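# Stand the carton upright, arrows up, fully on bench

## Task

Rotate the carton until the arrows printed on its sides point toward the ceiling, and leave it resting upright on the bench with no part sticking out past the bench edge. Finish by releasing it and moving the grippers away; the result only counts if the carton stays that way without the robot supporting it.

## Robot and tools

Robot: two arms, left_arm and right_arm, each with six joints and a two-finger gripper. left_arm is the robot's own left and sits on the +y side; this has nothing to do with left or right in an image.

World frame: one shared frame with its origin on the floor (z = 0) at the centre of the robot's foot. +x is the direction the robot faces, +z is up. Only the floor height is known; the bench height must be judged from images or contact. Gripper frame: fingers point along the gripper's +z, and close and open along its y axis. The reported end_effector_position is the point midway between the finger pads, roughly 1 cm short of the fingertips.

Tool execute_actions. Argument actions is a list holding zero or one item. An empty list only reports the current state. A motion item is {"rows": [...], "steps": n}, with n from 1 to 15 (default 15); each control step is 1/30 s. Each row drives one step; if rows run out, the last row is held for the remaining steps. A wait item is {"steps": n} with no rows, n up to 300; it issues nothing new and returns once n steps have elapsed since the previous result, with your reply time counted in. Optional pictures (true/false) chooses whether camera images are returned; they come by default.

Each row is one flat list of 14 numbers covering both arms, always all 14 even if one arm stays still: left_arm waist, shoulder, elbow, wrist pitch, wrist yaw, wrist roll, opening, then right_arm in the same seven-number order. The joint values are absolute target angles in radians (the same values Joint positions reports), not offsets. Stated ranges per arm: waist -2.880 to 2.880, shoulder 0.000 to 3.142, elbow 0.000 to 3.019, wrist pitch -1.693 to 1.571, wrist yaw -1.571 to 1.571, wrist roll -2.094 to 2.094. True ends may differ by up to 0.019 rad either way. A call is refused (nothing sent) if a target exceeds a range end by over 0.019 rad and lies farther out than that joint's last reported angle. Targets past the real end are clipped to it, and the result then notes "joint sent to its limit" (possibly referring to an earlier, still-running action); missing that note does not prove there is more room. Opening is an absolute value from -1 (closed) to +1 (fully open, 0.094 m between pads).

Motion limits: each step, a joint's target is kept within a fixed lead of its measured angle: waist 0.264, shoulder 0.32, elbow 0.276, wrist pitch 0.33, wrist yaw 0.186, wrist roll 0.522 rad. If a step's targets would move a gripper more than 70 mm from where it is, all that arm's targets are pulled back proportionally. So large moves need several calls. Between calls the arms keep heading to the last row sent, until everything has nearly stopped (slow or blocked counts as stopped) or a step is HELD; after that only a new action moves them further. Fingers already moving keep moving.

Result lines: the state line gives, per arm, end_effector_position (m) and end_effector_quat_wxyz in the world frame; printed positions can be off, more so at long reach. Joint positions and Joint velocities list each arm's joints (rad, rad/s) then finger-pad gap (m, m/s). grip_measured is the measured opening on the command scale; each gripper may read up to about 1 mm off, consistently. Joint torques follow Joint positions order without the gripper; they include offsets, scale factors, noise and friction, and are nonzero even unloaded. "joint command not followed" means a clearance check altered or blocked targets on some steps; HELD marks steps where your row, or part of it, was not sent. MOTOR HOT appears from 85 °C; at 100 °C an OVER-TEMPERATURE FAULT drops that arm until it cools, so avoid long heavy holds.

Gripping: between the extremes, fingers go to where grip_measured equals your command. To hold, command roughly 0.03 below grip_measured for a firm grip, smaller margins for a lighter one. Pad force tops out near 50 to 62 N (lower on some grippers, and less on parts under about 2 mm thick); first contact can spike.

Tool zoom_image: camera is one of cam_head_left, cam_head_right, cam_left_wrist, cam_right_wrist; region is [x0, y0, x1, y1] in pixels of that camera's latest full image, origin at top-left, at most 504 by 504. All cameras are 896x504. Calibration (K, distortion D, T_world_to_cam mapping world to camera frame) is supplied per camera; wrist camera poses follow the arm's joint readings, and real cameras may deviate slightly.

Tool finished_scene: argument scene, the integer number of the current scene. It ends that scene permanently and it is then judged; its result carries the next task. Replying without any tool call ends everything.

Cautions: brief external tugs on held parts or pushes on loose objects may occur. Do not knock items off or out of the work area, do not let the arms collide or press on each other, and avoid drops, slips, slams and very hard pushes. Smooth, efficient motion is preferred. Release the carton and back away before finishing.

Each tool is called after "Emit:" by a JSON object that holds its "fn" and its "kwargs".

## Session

Emit:
{"fn": "execute_actions", "kwargs": {"actions": []}}

Scene clock: 0.00 s of 4200.00 s.
left_arm: end_effector_position=(+0.3227, +0.6875, +1.2795) grip_measured=+1.000 end_effector_quat_wxyz=(+0.476, -0.765, +0.406, +0.151) | right_arm: end_effector_position=(+0.1994, +0.0604, +1.2704) grip_measured=-0.979 end_effector_quat_wxyz=(-0.527, +0.421, +0.738, +0.023)
Joint positions: left_arm=[ 1.861  2.004  0.615  1.425 -0.525 -1.453  0.094] | right_arm=[-0.623  2.322  1.138 -0.402 -0.285  1.516  0.001]
Joint velocities: left_arm=[ 0.005  0.005  0.002  0.007  0.022 -0.037  0.   ] | right_arm=[-0.015 -0.005 -0.002  0.007  0.051 -0.022 -0.001]
Joint torques (N m, as the arm reports them, + toward a larger angle): no reading
Motor temperatures (°C, as the motors report them): left_arm=[27 26 26 29 29 25] | right_arm=[28 31 25 24 30 25]
camera_calibration (this result's frames):
cam_left_wrist: T_world_to_cam=[[0.747873, 0.224039, 0.624894, -1.19727], [0.427757, -0.882488, -0.195547, 0.725257], [0.507651, 0.413548, -0.755823, 0.643578], [0, 0, 0, 1]] pos_world=[0.258461, 0.642116, 1.37642]
cam_right_wrist: T_world_to_cam=[[-0.644796, -0.640643, 0.41691, -0.363796], [0.378391, 0.206374, 0.902347, -1.23202], [-0.664122, 0.739585, 0.109345, 0.0750542], [0, 0, 0, 1]] pos_world=[0.281457, -0.0343152, 1.25517]

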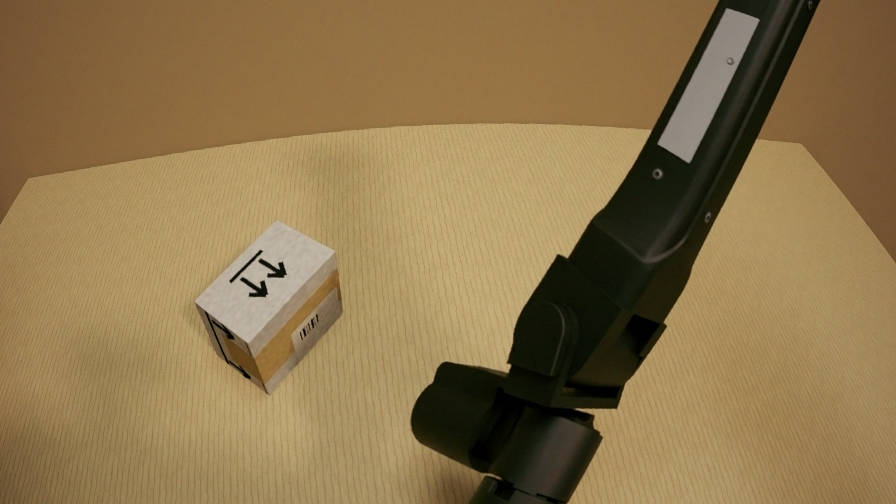

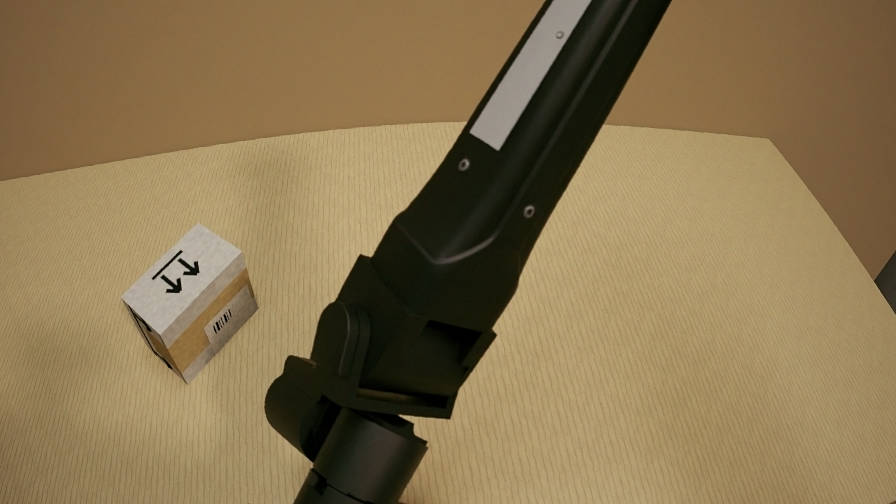

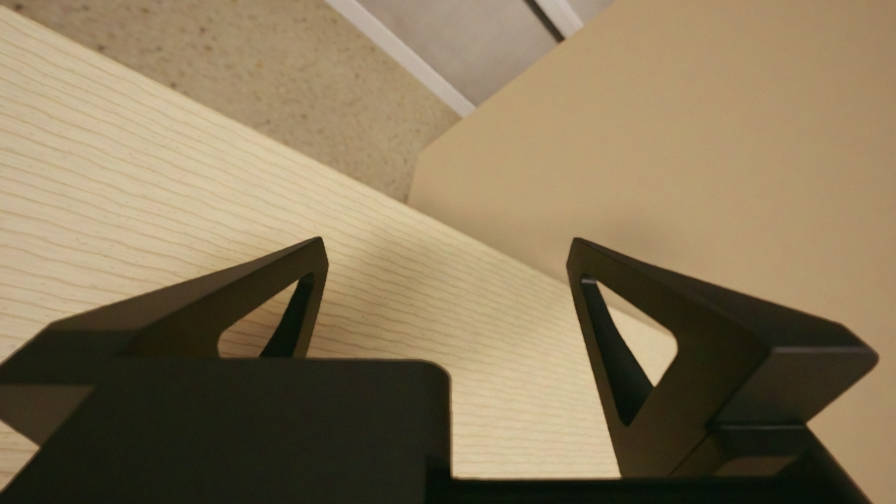

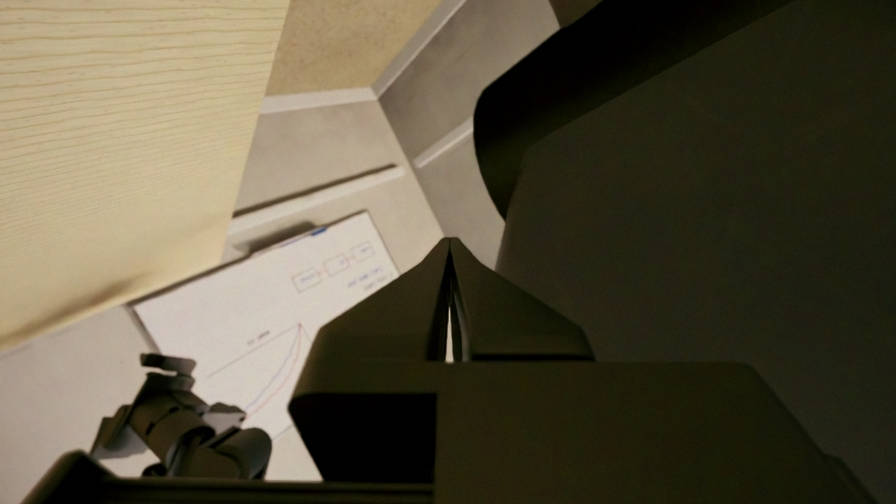

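Emit:
{"fn": "execute_actions", "kwargs": {"actions": [{"rows":[[1.6,1.6,1.2,0.6,0,0,-1,-0.85,1.8,1.2,-0.4,-0.6,0,-1]]}], "pictures": false}}

Emit:
{"fn": "execute_actions", "kwargs": {"actions": [{"steps":12}], "pictures": false}}

Emit:
{"fn": "execute_actions", "kwargs": {"actions": [{"rows":[[1.26,1.75,1.547,-0.644,0.5,0,-1,-1.1,1.9,1.5,-0.4,-0.8,0,-1]]}], "pictures": false}}

Emit:
{"fn": "execute_actions", "kwargs": {"actions": [{"steps":20}], "pictures": false}}

Emit:
{"fn": "execute_actions", "kwargs": {"actions": [{"rows":[[1.25,1.79,1.547,-0.644,0.5,0,-1,-1.1,1.9,1.5,-0.4,-0.8,0,-1],[1.25,1.81,1.547,-0.644,0.5,0,-1,-1.1,1.9,1.5,-0.4,-0.8,0,-1],[1.25,1.83,1.547,-0.644,0.5,0,-1,-1.1,1.9,1.5,-0.4,-0.8,0,-1],[1.25,1.85,1.547,-0.644,0.5,0,-1,-1.1,1.9,1.5,-0.4,-0.8,0,-1],[1.25,1.87,1.547,-0.644,0.5,0,-1,-1.1,1.9,1.5,-0.4,-0.8,0,-1],[1.25,1.89,1.55,-0.644,0.5,0,-1,-1.1,1.9,1.5,-0.4,-0.8,0,-1]]}], "pictures": false}}

Emit:
{"fn": "execute_actions", "kwargs": {"actions": [{"steps":12}]}}

Scene clock: 21.67 s of 4200.00 s.
left_arm: end_effector_position=(+0.6239, +0.6535, +1.2698) grip_measured=-0.994 end_effector_quat_wxyz=(+0.454, -0.607, +0.650, -0.046) | right_arm: end_effector_position=(+0.4395, +0.0488, +1.3416) grip_measured=-0.979 end_effector_quat_wxyz=(-0.432, +0.321, +0.760, +0.364)
Joint positions: left_arm=[ 1.676  1.767  0.986  1.003 -0.108 -1.029  0.   ] | right_arm=[-0.75   1.956  1.18  -0.402 -0.581  1.02   0.001]
Joint velocities: left_arm=[-0.269 -0.464  0.989 -1.126  0.711  1.048 -0.   ] | right_arm=[-0.259 -0.972  0.139 -0.012 -0.168 -1.56   0.   ]
Joint torques (N m, as the arm reports them, + toward a larger angle): left_arm=[ -0.31 -17.99   0.65   1.23  -0.16   0.09] | right_arm=[ 10.18 -14.14  -0.09  -0.16  -0.76  -0.03]
Motor temperatures (°C, as the motors report them): left_arm=[27 27 28 29 29 25] | right_arm=[29 32 25 24 30 25]
Steps of this call (steps 1 to 90: nothing new was sent; then 18.17 s passed at rest; steps 91 to 105: all 15 steps of this action). Readings (joint positions):
91: left_arm=[1.857 2.000 0.620 1.411 -0.506 -1.433] | right_arm=[-0.626 2.317 1.138 -0.402 -0.312 1.493]
92: left_arm=[1.849 1.992 0.633 1.381 -0.482 -1.406] | right_arm=[-0.631 2.309 1.138 -0.402 -0.344 1.464]
94: left_arm=[1.820 1.967 0.676 1.326 -0.430 -1.354] | right_arm=[-0.648 2.277 1.139 -0.402 -0.406 1.405]
98: left_arm=[1.755 1.894 0.775 1.220 -0.322 -1.249] | right_arm=[-0.690 2.179 1.151 -0.402 -0.508 1.285]
105: the state above

Scene clock: 22.07 s of 4200.00 s.
left_arm: end_effector_position=(+0.7713, +0.6374, +1.3569) grip_measured=-0.994 end_effector_quat_wxyz=(+0.457, -0.250, +0.851, +0.063) | right_arm: end_effector_position=(+0.5641, -0.0149, +1.3764) grip_measured=-0.979 end_effector_quat_wxyz=(-0.120, +0.003, +0.844, +0.523)
Joint positions: left_arm=[ 1.597  1.577  1.199  0.629 -0.    -0.175  0.   ] | right_arm=[-0.843  1.759  1.212 -0.401 -0.599  0.138  0.001]
Joint velocities: left_arm=[ 0.005 -0.103  0.002 -0.046 -0.007  1.165 -0.   ] | right_arm=[ 0.005  0.044 -0.129  0.012  0.007 -0.901  0.   ]
Joint torques (N m, as the arm reports them, + toward a larger angle): left_arm=[ -0.83 -17.21   3.72   0.68   0.     0.05] | right_arm=[ 10.89 -11.96   0.96   0.21  -0.81  -0.1 ]
Motor temperatures (°C, as the motors report them): left_arm=[27 27 28 29 29 25] | right_arm=[29 32 25 24 30 25]
Steps of this call (steps 1 to 12: the robot went on to your last target). Readings (joint positions):
1: left_arm=[1.667 1.752 1.020 0.960 -0.082 -0.987] | right_arm=[-0.759 1.924 1.184 -0.402 -0.587 0.959]
2: left_arm=[1.659 1.735 1.053 0.909 -0.059 -0.936] | right_arm=[-0.769 1.891 1.189 -0.402 -0.592 0.885]
4: left_arm=[1.641 1.698 1.115 0.790 -0.023 -0.803] | right_arm=[-0.795 1.830 1.197 -0.402 -0.598 0.694]
8: left_arm=[1.607 1.621 1.191 0.644 -0.001 -0.419] | right_arm=[-0.837 1.760 1.217 -0.401 -0.599 0.323]
12: the state above

Scene clock: 22.57 s of 4200.00 s.
left_arm: end_effector_position=(+0.8404, +0.3352, +1.3338) grip_measured=-0.994 end_effector_quat_wxyz=(+0.250, -0.079, +0.909, -0.322) | right_arm: end_effector_position=(+0.7142, -0.1437, +1.3082) grip_measured=-0.979 end_effector_quat_wxyz=(+0.020, +0.043, +0.840, +0.540)
Joint positions: left_arm=[ 1.277  1.679  1.51  -0.101  0.492 -0.044  0.   ] | right_arm=[-1.111  1.848  1.502 -0.403 -0.797  0.025  0.001]
Joint velocities: left_arm=[-0.63   0.22   0.501 -2.884  0.198  0.227 -0.001] | right_arm=[-0.278 -0.015  0.002  0.007  0.022 -0.037 -0.   ]
Joint torques (N m, as the arm reports them, + toward a larger angle): left_arm=[ -3.61 -17.05   4.97   0.77   0.45   0.09] | right_arm=[ 11.27 -14.71   2.4    0.6   -0.91  -0.16]
Motor temperatures (°C, as the motors report them): left_arm=[27 27 28 29 29 25] | right_arm=[29 32 25 24 30 25]
Steps of this call (steps 1 to 15: all 15 steps of this action). Readings (joint positions):
1: left_arm=[1.594 1.576 1.208 0.610 0.026 -0.159] | right_arm=[-0.848 1.763 1.217 -0.403 -0.636 0.124]
2: left_arm=[1.587 1.581 1.226 0.576 0.058 -0.150] | right_arm=[-0.857 1.775 1.235 -0.406 -0.674 0.117]
4: left_arm=[1.554 1.597 1.272 0.509 0.123 -0.134] | right_arm=[-0.887 1.799 1.290 -0.406 -0.726 0.102]
8: left_arm=[1.458 1.628 1.362 0.369 0.265 -0.105] | right_arm=[-0.971 1.831 1.406 -0.406 -0.782 0.072]
15: the state above

Scene clock: 23.23 s of 4200.00 s.
left_arm: end_effector_position=(+0.7202, +0.2817, +1.2914) grip_measured=-0.994 end_effector_quat_wxyz=(-0.020, -0.093, +0.926, -0.365) | right_arm: end_effector_position=(+0.7090, -0.1414, +1.3021) grip_measured=-0.979 end_effector_quat_wxyz=(+0.018, +0.038, +0.840, +0.540)
Joint positions: left_arm=[ 1.251  1.74   1.534 -0.63   0.501 -0.008  0.   ] | right_arm=[-1.112  1.861  1.502 -0.403 -0.798  0.011  0.001]
Joint velocities: left_arm=[-0.015 -0.005 -0.032 -0.002  0.007  0.051 -0.   ] | right_arm=[-0.034 -0.005  0.007 -0.007  0.051  0.007 -0.   ]
Joint torques (N m, as the arm reports them, + toward a larger angle): left_arm=[ -5.51 -19.04   4.71  -0.55   0.5    0.12] | right_arm=[ 10.29 -15.47   2.22   0.56  -0.84  -0.14]
Motor temperatures (°C, as the motors report them): left_arm=[27 27 28 29 29 25] | right_arm=[29 32 25 24 30 25]
Steps of this call (steps 1 to 20: the robot went on to your last target). Readings (joint positions):
1: left_arm=[1.258 1.686 1.524 -0.200 0.497 -0.037] | right_arm=[-1.117 1.849 1.502 -0.403 -0.797 0.022]
2: left_arm=[1.244 1.692 1.532 -0.300 0.499 -0.031] | right_arm=[-1.118 1.851 1.502 -0.403 -0.797 0.021]
4: left_arm=[1.229 1.700 1.534 -0.489 0.501 -0.022] | right_arm=[-1.116 1.855 1.502 -0.403 -0.798 0.017]
8: left_arm=[1.237 1.732 1.534 -0.618 0.501 -0.014] | right_arm=[-1.112 1.860 1.502 -0.403 -0.798 0.013]
20: the state above

Scene clock: 23.73 s of 4200.00 s.
left_arm: end_effector_position=(+0.6569, +0.2517, +1.2174) grip_measured=-0.994 end_effector_quat_wxyz=(-0.096, -0.102, +0.919, -0.369) | right_arm: end_effector_position=(+0.7090, -0.1414, +1.3021) grip_measured=-0.979 end_effector_quat_wxyz=(+0.018, +0.038, +0.840, +0.540)
Joint positions: left_arm=[ 1.251  1.896  1.539 -0.633  0.501 -0.007  0.   ] | right_arm=[-1.112  1.861  1.502 -0.403 -0.798  0.011  0.001]
Joint velocities: left_arm=[ 0.005  0.034 -0.002  0.002 -0.066 -0.051 -0.001] | right_arm=[-0.015 -0.005  0.002 -0.012  0.007 -0.022  0.001]
Joint torques (N m, as the arm reports them, + toward a larger angle): left_arm=[ -7.29 -19.     3.12  -0.74   0.49   0.11] | right_arm=[ 10.17 -15.79   2.28   0.56  -0.85  -0.14]
Motor temperatures (°C, as the motors report them): left_arm=[27 27 28 29 29 25] | right_arm=[29 32 25 24 30 25]
Steps of this call (steps 1 to 15: all 15 steps of this action). Readings (joint positions):
1: left_arm=[1.251 1.741 1.534 -0.630 0.501 -0.008] | right_arm=[-1.112 1.861 1.502 -0.403 -0.798 0.011]
2: left_arm=[1.251 1.744 1.534 -0.630 0.501 -0.008] | right_arm=[-1.112 1.861 1.502 -0.403 -0.798 0.011]
4: left_arm=[1.251 1.755 1.534 -0.630 0.501 -0.007] | right_arm=[-1.112 1.861 1.502 -0.403 -0.798 0.011]
8: left_arm=[1.251 1.816 1.539 -0.630 0.501 -0.007] | right_arm=[-1.112 1.861 1.502 -0.403 -0.798 0.011]
15: the state above

Scene clock: 24.13 s of 4200.00 s.
left_arm: end_effector_position=(+0.6574, +0.2519, +1.2177) grip_measured=-0.994 end_effector_quat_wxyz=(-0.096, -0.102, +0.919, -0.369) | right_arm: end_effector_position=(+0.7090, -0.1414, +1.3021) grip_measured=-0.979 end_effector_quat_wxyz=(+0.018, +0.038, +0.840, +0.540)
Joint positions: left_arm=[ 1.251  1.896  1.54  -0.633  0.501 -0.007  0.   ] | right_arm=[-1.112  1.861  1.502 -0.403 -0.798  0.011  0.001]
Joint velocities: left_arm=[-0.015 -0.015 -0.017  0.007 -0.051 -0.037 -0.   ] | right_arm=[ 0.005 -0.015  0.002 -0.002 -0.007 -0.051 -0.001]
Joint torques (N m, as the arm reports them, + toward a larger angle): left_arm=[ -7.2  -19.13   3.23  -0.81   0.48   0.09] | right_arm=[ 10.11 -15.54   2.23   0.46  -0.88  -0.13]
Motor temperatures (°C, as the motors report them): left_arm=[27 27 28 29 29 25] | right_arm=[29 32 25 24 30 25]
Steps of this call (steps 1 to 12: the robot went on to your last target). Readings (joint positions):
1: left_arm=[1.251 1.896 1.539 -0.633 0.501 -0.007] | right_arm=[-1.112 1.861 1.502 -0.403 -0.798 0.011]
2: left_arm=[1.251 1.896 1.539 -0.633 0.501 -0.007] | right_arm=[-1.112 1.861 1.502 -0.403 -0.798 0.011]
4: left_arm=[1.251 1.896 1.540 -0.633 0.501 -0.007] | right_arm=[-1.112 1.861 1.502 -0.403 -0.798 0.011]
8: left_arm=[1.251 1.896 1.540 -0.633 0.501 -0.007] | right_arm=[-1.112 1.861 1.502 -0.403 -0.798 0.011]
12: the state above
camera_calibration (this result's frames):
cam_left_wrist: T_world_to_cam=[[0.284454, -0.698337, 0.656819, -0.813269], [-0.715024, 0.301841, 0.630582, -0.367424], [-0.638613, -0.649013, -0.413467, 1.21142], [0, 0, 0, 1]] pos_world=[0.742247, 0.329192, 1.26674]
cam_right_wrist: T_world_to_cam=[[-0.0526055, -0.413187, -0.909125, 1.16114], [-0.847751, -0.462671, 0.259333, 0.200175], [-0.527779, 0.784354, -0.325941, 1.03571], [0, 0, 0, 1]] pos_world=[0.777409, -0.239985, 1.34129]

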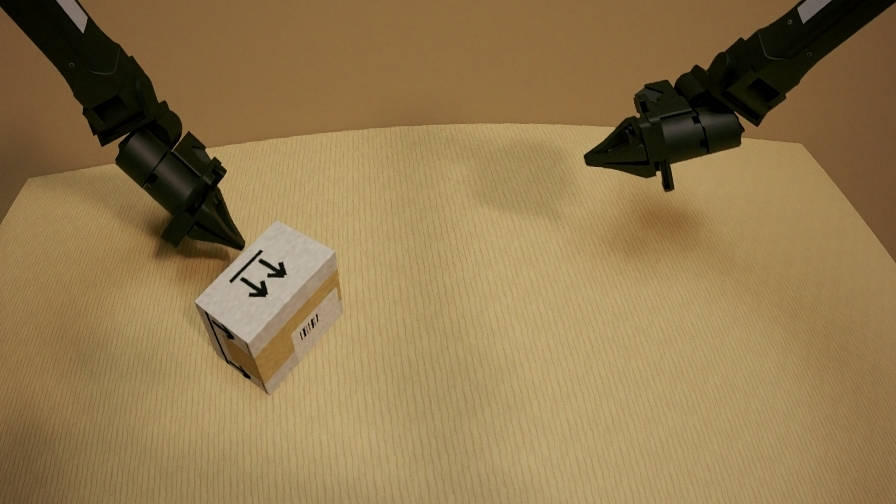

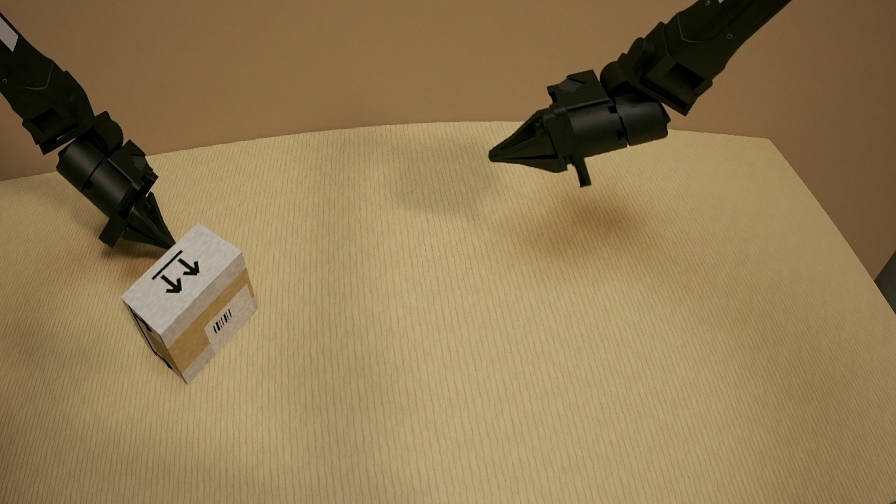

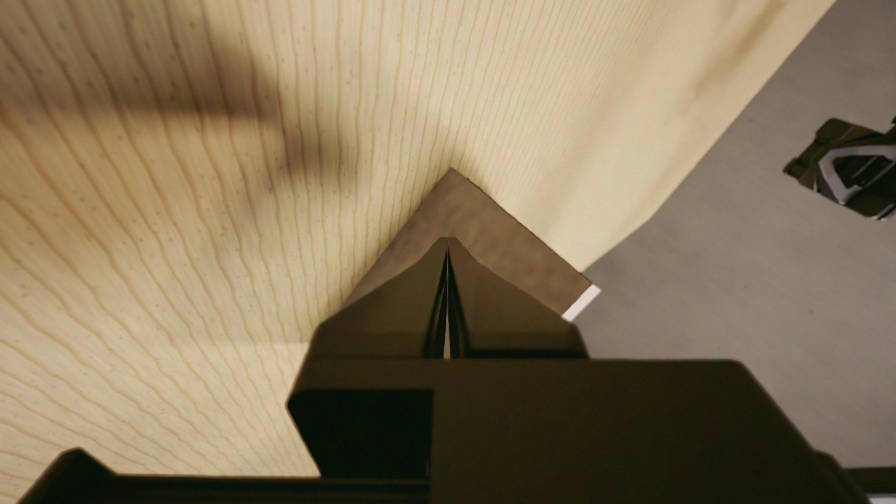

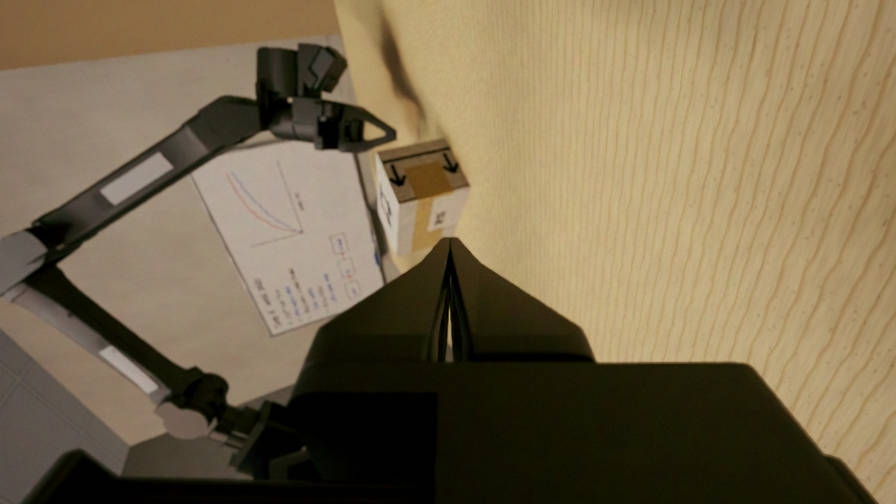

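Emit:
{"fn": "execute_actions", "kwargs": {"actions": [{"rows":[[1.235,1.92,1.55,-0.65,0.5,0,-1,-1.1,1.9,1.5,-0.4,-0.8,0,-1],[1.23,1.925,1.553,-0.66,0.5,0,-1,-1.1,1.9,1.5,-0.4,-0.8,0,-1],[1.225,1.93,1.556,-0.67,0.5,0,-1,-1.1,1.9,1.5,-0.4,-0.8,0,-1],[1.22,1.935,1.559,-0.68,0.5,0,-1,-1.1,1.9,1.5,-0.4,-0.8,0,-1],[1.215,1.94,1.562,-0.69,0.5,0,-1,-1.1,1.9,1.5,-0.4,-0.8,0,-1],[1.21,1.945,1.565,-0.7,0.5,0,-1,-1.1,1.9,1.5,-0.4,-0.8,0,-1],[1.205,1.95,1.568,-0.71,0.5,0,-1,-1.1,1.9,1.5,-0.4,-0.8,0,-1],[1.2,1.955,1.571,-0.72,0.5,0,-1,-1.1,1.9,1.5,-0.4,-0.8,0,-1],[1.195,1.96,1.574,-0.73,0.5,0,-1,-1.1,1.9,1.5,-0.4,-0.8,0,-1],[1.19,1.965,1.577,-0.74,0.5,0,-1,-1.1,1.9,1.5,-0.4,-0.8,0,-1],[1.185,1.97,1.58,-0.75,0.5,0,-1,-1.1,1.9,1.5,-0.4,-0.8,0,-1],[1.18,1.976,1.583,-0.76,0.5,0,-1,-1.1,1.9,1.5,-0.4,-0.8,0,-1],[1.175,1.982,1.586,-0.77,0.5,0,-1,-1.1,1.9,1.5,-0.4,-0.8,0,-1],[1.17,1.988,1.589,-0.78,0.5,0,-1,-1.1,1.9,1.5,-0.4,-0.8,0,-1],[1.165,1.994,1.592,-0.79,0.5,0,-1,-1.1,1.9,1.5,-0.4,-0.8,0,-1]]}], "pictures": false}}

Emit:
{"fn": "execute_actions", "kwargs": {"actions": [{"rows":[[1.16,2.0,1.595,-0.8,0.5,0,-1,-1.1,1.9,1.5,-0.4,-0.8,0,-1],[1.155,2.006,1.598,-0.81,0.5,0,-1,-1.1,1.9,1.5,-0.4,-0.8,0,-1],[1.15,2.012,1.601,-0.82,0.5,0,-1,-1.1,1.9,1.5,-0.4,-0.8,0,-1],[1.145,2.018,1.604,-0.83,0.5,0,-1,-1.1,1.9,1.5,-0.4,-0.8,0,-1],[1.14,2.024,1.607,-0.84,0.5,0,-1,-1.1,1.9,1.5,-0.4,-0.8,0,-1],[1.135,2.03,1.61,-0.85,0.5,0,-1,-1.1,1.9,1.5,-0.4,-0.8,0,-1],[1.13,2.036,1.613,-0.86,0.5,0,-1,-1.1,1.9,1.5,-0.4,-0.8,0,-1],[1.122,2.044,1.616,-0.87,0.5,0,-1,-1.1,1.9,1.5,-0.4,-0.8,0,-1],[1.114,2.052,1.62,-0.88,0.5,0,-1,-1.1,1.9,1.5,-0.4,-0.8,0,-1],[1.105,2.06,1.623,-0.89,0.5,0,-1,-1.1,1.9,1.5,-0.4,-0.8,0,-1]]}], "pictures": false}}

Emit:
{"fn": "execute_actions", "kwargs": {"actions": [{"steps":10}]}}

Scene clock: 36.13 s of 4200.00 s.
left_arm: end_effector_position=(+0.6309, +0.2045, +1.2218) grip_measured=-0.995 end_effector_quat_wxyz=(-0.162, -0.084, +0.903, -0.388) | right_arm: end_effector_position=(+0.7090, -0.1414, +1.3021) grip_measured=-0.979 end_effector_quat_wxyz=(+0.018, +0.038, +0.840, +0.540)
Joint positions: left_arm=[ 1.189  1.943  1.572 -0.75   0.5   -0.007  0.   ] | right_arm=[-1.112  1.861  1.502 -0.403 -0.798  0.011  0.001]
Joint velocities: left_arm=[-0.161  0.151  0.076 -0.295 -0.007  0.007 -0.001] | right_arm=[-0.005  0.015 -0.007 -0.007 -0.051  0.007  0.   ]
Joint torques (N m, as the arm reports them, + toward a larger angle): left_arm=[ -9.77 -15.57   3.22  -1.39   0.54   0.11] | right_arm=[ 10.23 -15.58   2.24   0.54  -0.86  -0.13]
Motor temperatures (°C, as the motors report them): left_arm=[27 28 27 29 29 25] | right_arm=[29 33 25 24 31 25]
Steps of this call (steps 1 to 15: the robot went on to your last target; steps 16 to 90: nothing new was sent; then 8.50 s passed at rest; steps 91 to 105: all 15 steps of this action). Readings (joint positions):
91: left_arm=[1.250 1.896 1.540 -0.633 0.501 -0.007] | right_arm=[-1.112 1.861 1.502 -0.403 -0.798 0.011]
92: left_arm=[1.250 1.896 1.540 -0.635 0.501 -0.007] | right_arm=[-1.112 1.861 1.502 -0.403 -0.798 0.011]
94: left_arm=[1.248 1.896 1.540 -0.647 0.501 -0.007] | right_arm=[-1.112 1.861 1.502 -0.403 -0.798 0.011]
98: left_arm=[1.232 1.903 1.545 -0.684 0.501 -0.007] | right_arm=[-1.112 1.861 1.502 -0.403 -0.798 0.011]
105: the state above

Scene clock: 36.63 s of 4200.00 s.
left_arm: end_effector_position=(+0.5890, +0.1484, +1.2199) grip_measured=-0.995 end_effector_quat_wxyz=(-0.243, -0.061, +0.880, -0.403) | right_arm: end_effector_position=(+0.7090, -0.1414, +1.3021) grip_measured=-0.979 end_effector_quat_wxyz=(+0.018, +0.038, +0.840, +0.540)
Joint positions: left_arm=[ 1.117  2.028  1.611 -0.868  0.5   -0.007  0.   ] | right_arm=[-1.112  1.861  1.502 -0.403 -0.798  0.011  0.001]
Joint velocities: left_arm=[-0.112  0.083  0.012 -0.042  0.007  0.037 -0.   ] | right_arm=[ 0.005 -0.005  0.007 -0.017 -0.037  0.037  0.002]
Joint torques (N m, as the arm reports them, + toward a larger angle): left_arm=[-10.45 -16.21   2.44  -1.69   0.56   0.09] | right_arm=[ 10.29 -15.59   2.26   0.56  -0.85  -0.14]
Motor temperatures (°C, as the motors report them): left_arm=[27 28 27 29 29 25] | right_arm=[29 33 25 24 31 25]
Steps of this call (steps 1 to 15: all 15 steps of this action). Readings (joint positions):
1: left_arm=[1.184 1.949 1.576 -0.759 0.500 -0.007] | right_arm=[-1.112 1.861 1.502 -0.403 -0.798 0.011]
2: left_arm=[1.179 1.954 1.579 -0.768 0.500 -0.007] | right_arm=[-1.112 1.861 1.502 -0.403 -0.798 0.011]
4: left_arm=[1.170 1.966 1.586 -0.787 0.500 -0.007] | right_arm=[-1.112 1.861 1.502 -0.403 -0.798 0.011]
8: left_arm=[1.153 1.988 1.600 -0.827 0.500 -0.007] | right_arm=[-1.112 1.861 1.502 -0.403 -0.798 0.011]
15: the state above

Scene clock: 36.97 s of 4200.00 s.
left_arm: end_effector_position=(+0.5857, +0.1441, +1.2198) grip_measured=-0.995 end_effector_quat_wxyz=(-0.247, -0.059, +0.878, -0.405) | right_arm: end_effector_position=(+0.7090, -0.1414, +1.3021) grip_measured=-0.979 end_effector_quat_wxyz=(+0.018, +0.038, +0.840, +0.540)
Joint positions: left_arm=[ 1.111  2.033  1.611 -0.871  0.5   -0.007  0.   ] | right_arm=[-1.112  1.861  1.502 -0.403 -0.798  0.011  0.001]
Joint velocities: left_arm=[-0.015  0.005  0.017 -0.012 -0.051 -0.081  0.   ] | right_arm=[-0.005 -0.005  0.012 -0.002  0.022 -0.051 -0.001]
Joint torques (N m, as the arm reports them, + toward a larger angle): left_arm=[-10.65 -15.75   2.43  -1.62   0.53   0.1 ] | right_arm=[ 10.2  -15.72   2.24   0.54  -0.86  -0.13]
Motor temperatures (°C, as the motors report them): left_arm=[27 28 27 29 29 25] | right_arm=[29 33 25 24 31 25]
Steps of this call (steps 1 to 10: the robot went on to your last target). Readings (joint positions):
1: left_arm=[1.114 2.031 1.611 -0.869 0.500 -0.007] | right_arm=[-1.112 1.861 1.502 -0.403 -0.798 0.011]
2: left_arm=[1.112 2.032 1.611 -0.870 0.500 -0.007] | right_arm=[-1.112 1.861 1.502 -0.403 -0.798 0.011]
4: left_arm=[1.111 2.033 1.611 -0.871 0.500 -0.007] | right_arm=[-1.112 1.861 1.502 -0.403 -0.798 0.011]
8: left_arm=[1.111 2.033 1.611 -0.871 0.500 -0.007] | right_arm=[-1.112 1.861 1.502 -0.403 -0.798 0.011]
10: the state above
camera_calibration (this result's frames):
cam_left_wrist: T_world_to_cam=[[0.328215, -0.663478, 0.672362, -0.919171], [-0.473042, 0.500661, 0.724962, -0.673021], [-0.817622, -0.556, -0.149529, 0.866068], [0, 0, 0, 1]] pos_world=[0.691435, 0.208638, 1.23543]
cam_right_wrist: T_world_to_cam=[[-0.0526055, -0.413187, -0.909125, 1.16114], [-0.847751, -0.462671, 0.259333, 0.200175], [-0.527779, 0.784354, -0.325941, 1.03571], [0, 0, 0, 1]] pos_world=[0.777409, -0.239985, 1.34129]

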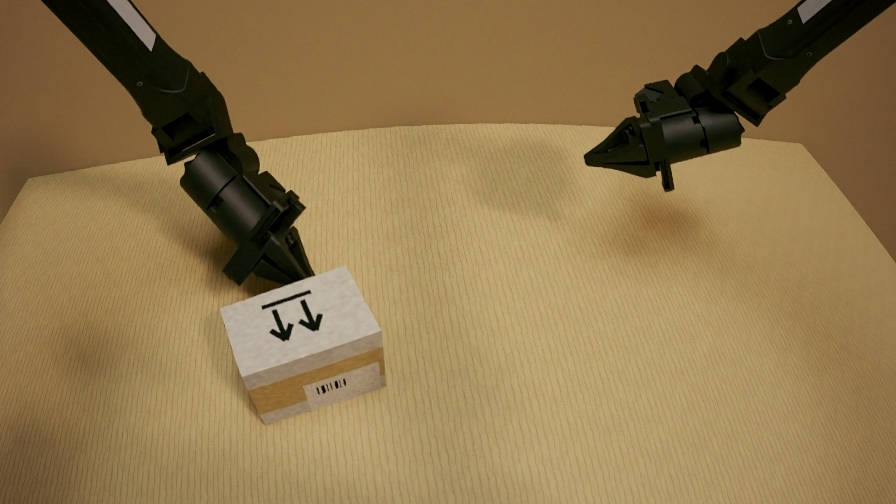

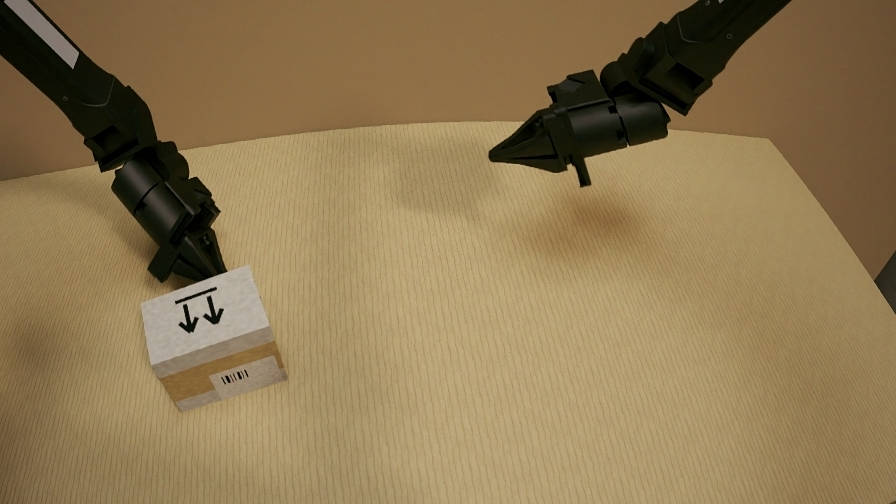

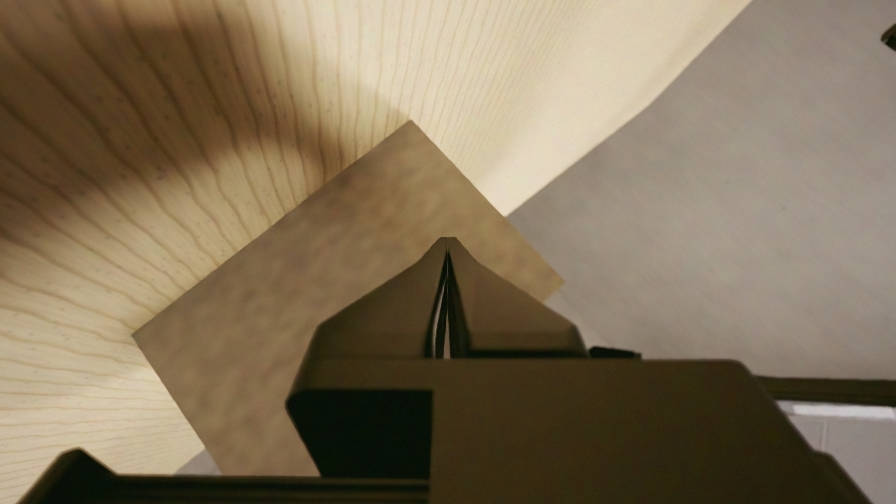

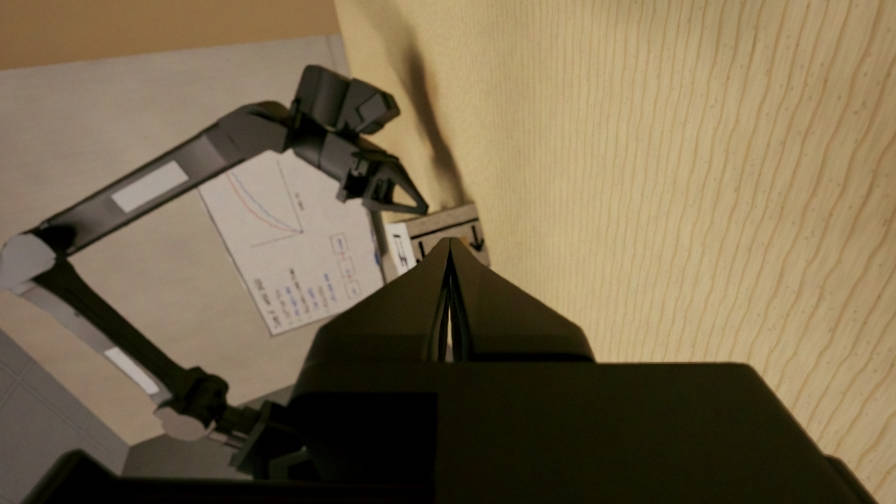

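Emit:
{"fn": "execute_actions", "kwargs": {"actions": []}}

Scene clock: 47.30 s of 4200.00 s.
left_arm: end_effector_position=(+0.5857, +0.1441, +1.2198) grip_measured=-0.995 end_effector_quat_wxyz=(-0.247, -0.059, +0.878, -0.405) | right_arm: end_effector_position=(+0.7090, -0.1414, +1.3021) grip_measured=-0.979 end_effector_quat_wxyz=(+0.018, +0.038, +0.840, +0.540)
Joint positions: left_arm=[ 1.111  2.033  1.611 -0.871  0.5   -0.007  0.   ] | right_arm=[-1.112  1.861  1.502 -0.403 -0.798  0.011  0.001]
Joint velocities: left_arm=[ 0.005 -0.015 -0.007 -0.002 -0.037 -0.022  0.001] | right_arm=[-0.005 -0.015  0.002 -0.007  0.022  0.022  0.001]
Joint torques (N m, as the arm reports them, + toward a larger angle): left_arm=[-10.37 -15.95   2.4   -1.7    0.56   0.11] | right_arm=[ 10.13 -15.6    2.28   0.51  -0.86  -0.13]
Motor temperatures (°C, as the motors report them): left_arm=[28 28 27 29 29 25] | right_arm=[29 34 25 24 31 25]
Steps of this call (steps 1 to 15: the robot went on to your last target; steps 16 to 90: nothing new was sent; then 7.33 s passed at rest). Readings (joint positions):
1: left_arm=[1.111 2.033 1.611 -0.871 0.500 -0.007] | right_arm=[-1.112 1.861 1.502 -0.403 -0.798 0.011]
2: left_arm=[1.111 2.033 1.611 -0.871 0.500 -0.007] | right_arm=[-1.112 1.861 1.502 -0.403 -0.798 0.011]
4: left_arm=[1.111 2.033 1.611 -0.871 0.500 -0.007] | right_arm=[-1.112 1.861 1.502 -0.403 -0.798 0.011]
8: left_arm=[1.111 2.033 1.611 -0.871 0.500 -0.007] | right_arm=[-1.112 1.861 1.502 -0.403 -0.798 0.011]
90: the state above
All arms were judged still, so your last target was given up. Only a new action makes them travel on or press farther. Fingers that are still opening or closing keep moving.
camera_calibration (this result's frames):
cam_left_wrist: T_world_to_cam=[[0.328215, -0.663478, 0.672362, -0.919171], [-0.473042, 0.500661, 0.724962, -0.673021], [-0.817622, -0.556, -0.149529, 0.866068], [0, 0, 0, 1]] pos_world=[0.691435, 0.208638, 1.23543]
cam_right_wrist: T_world_to_cam=[[-0.0526055, -0.413187, -0.909125, 1.16114], [-0.847751, -0.462671, 0.259333, 0.200175], [-0.527779, 0.784354, -0.325941, 1.03571], [0, 0, 0, 1]] pos_world=[0.777409, -0.239985, 1.34129]

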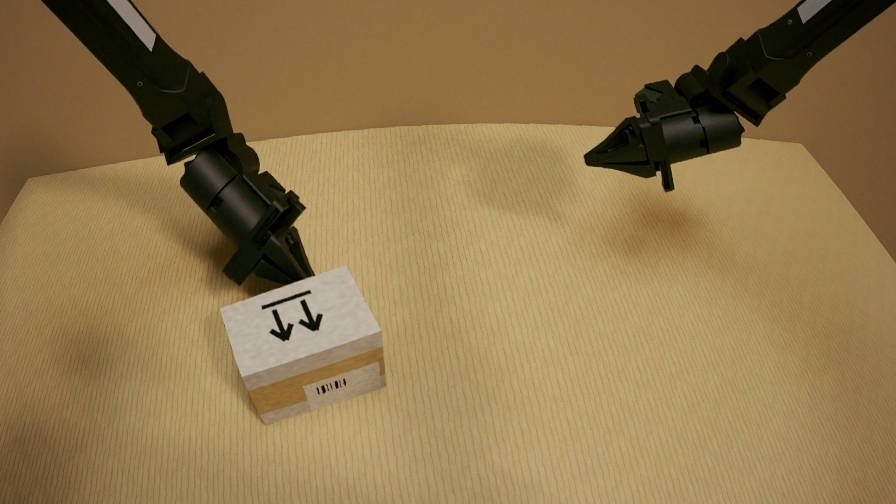

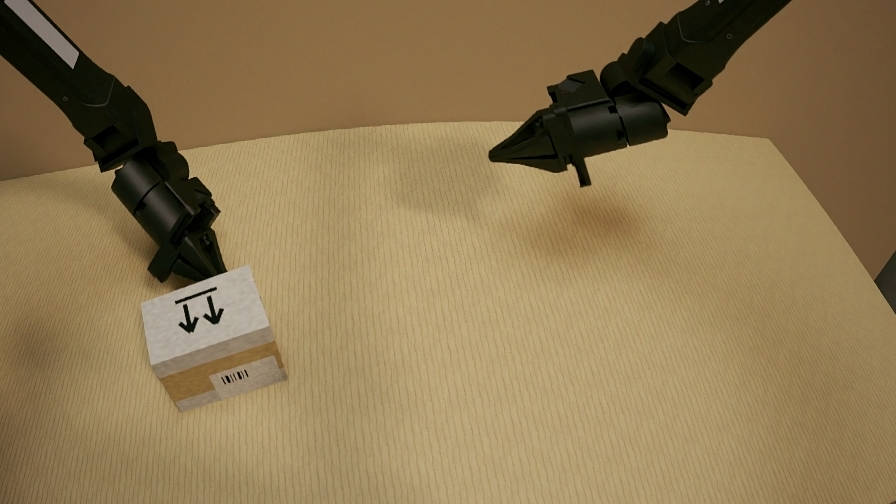

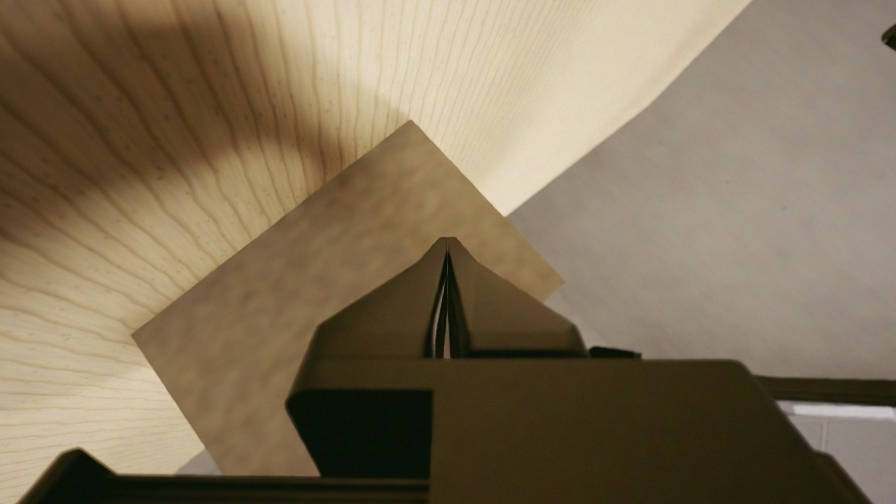

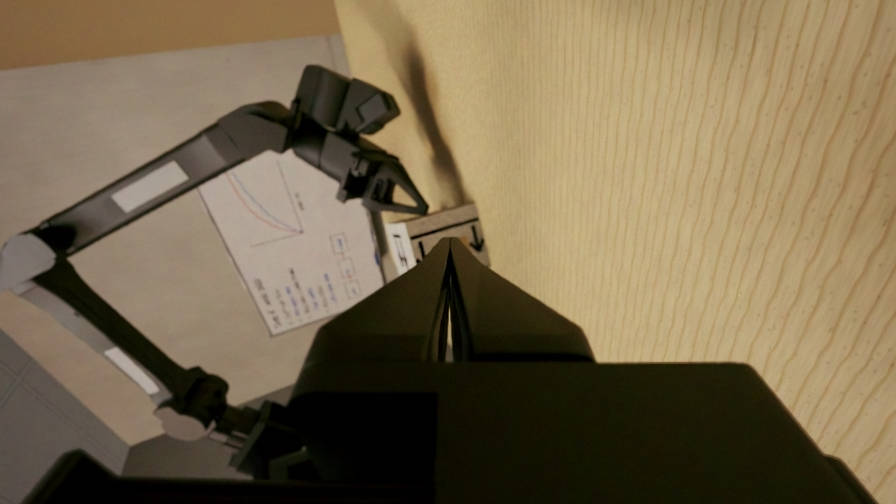

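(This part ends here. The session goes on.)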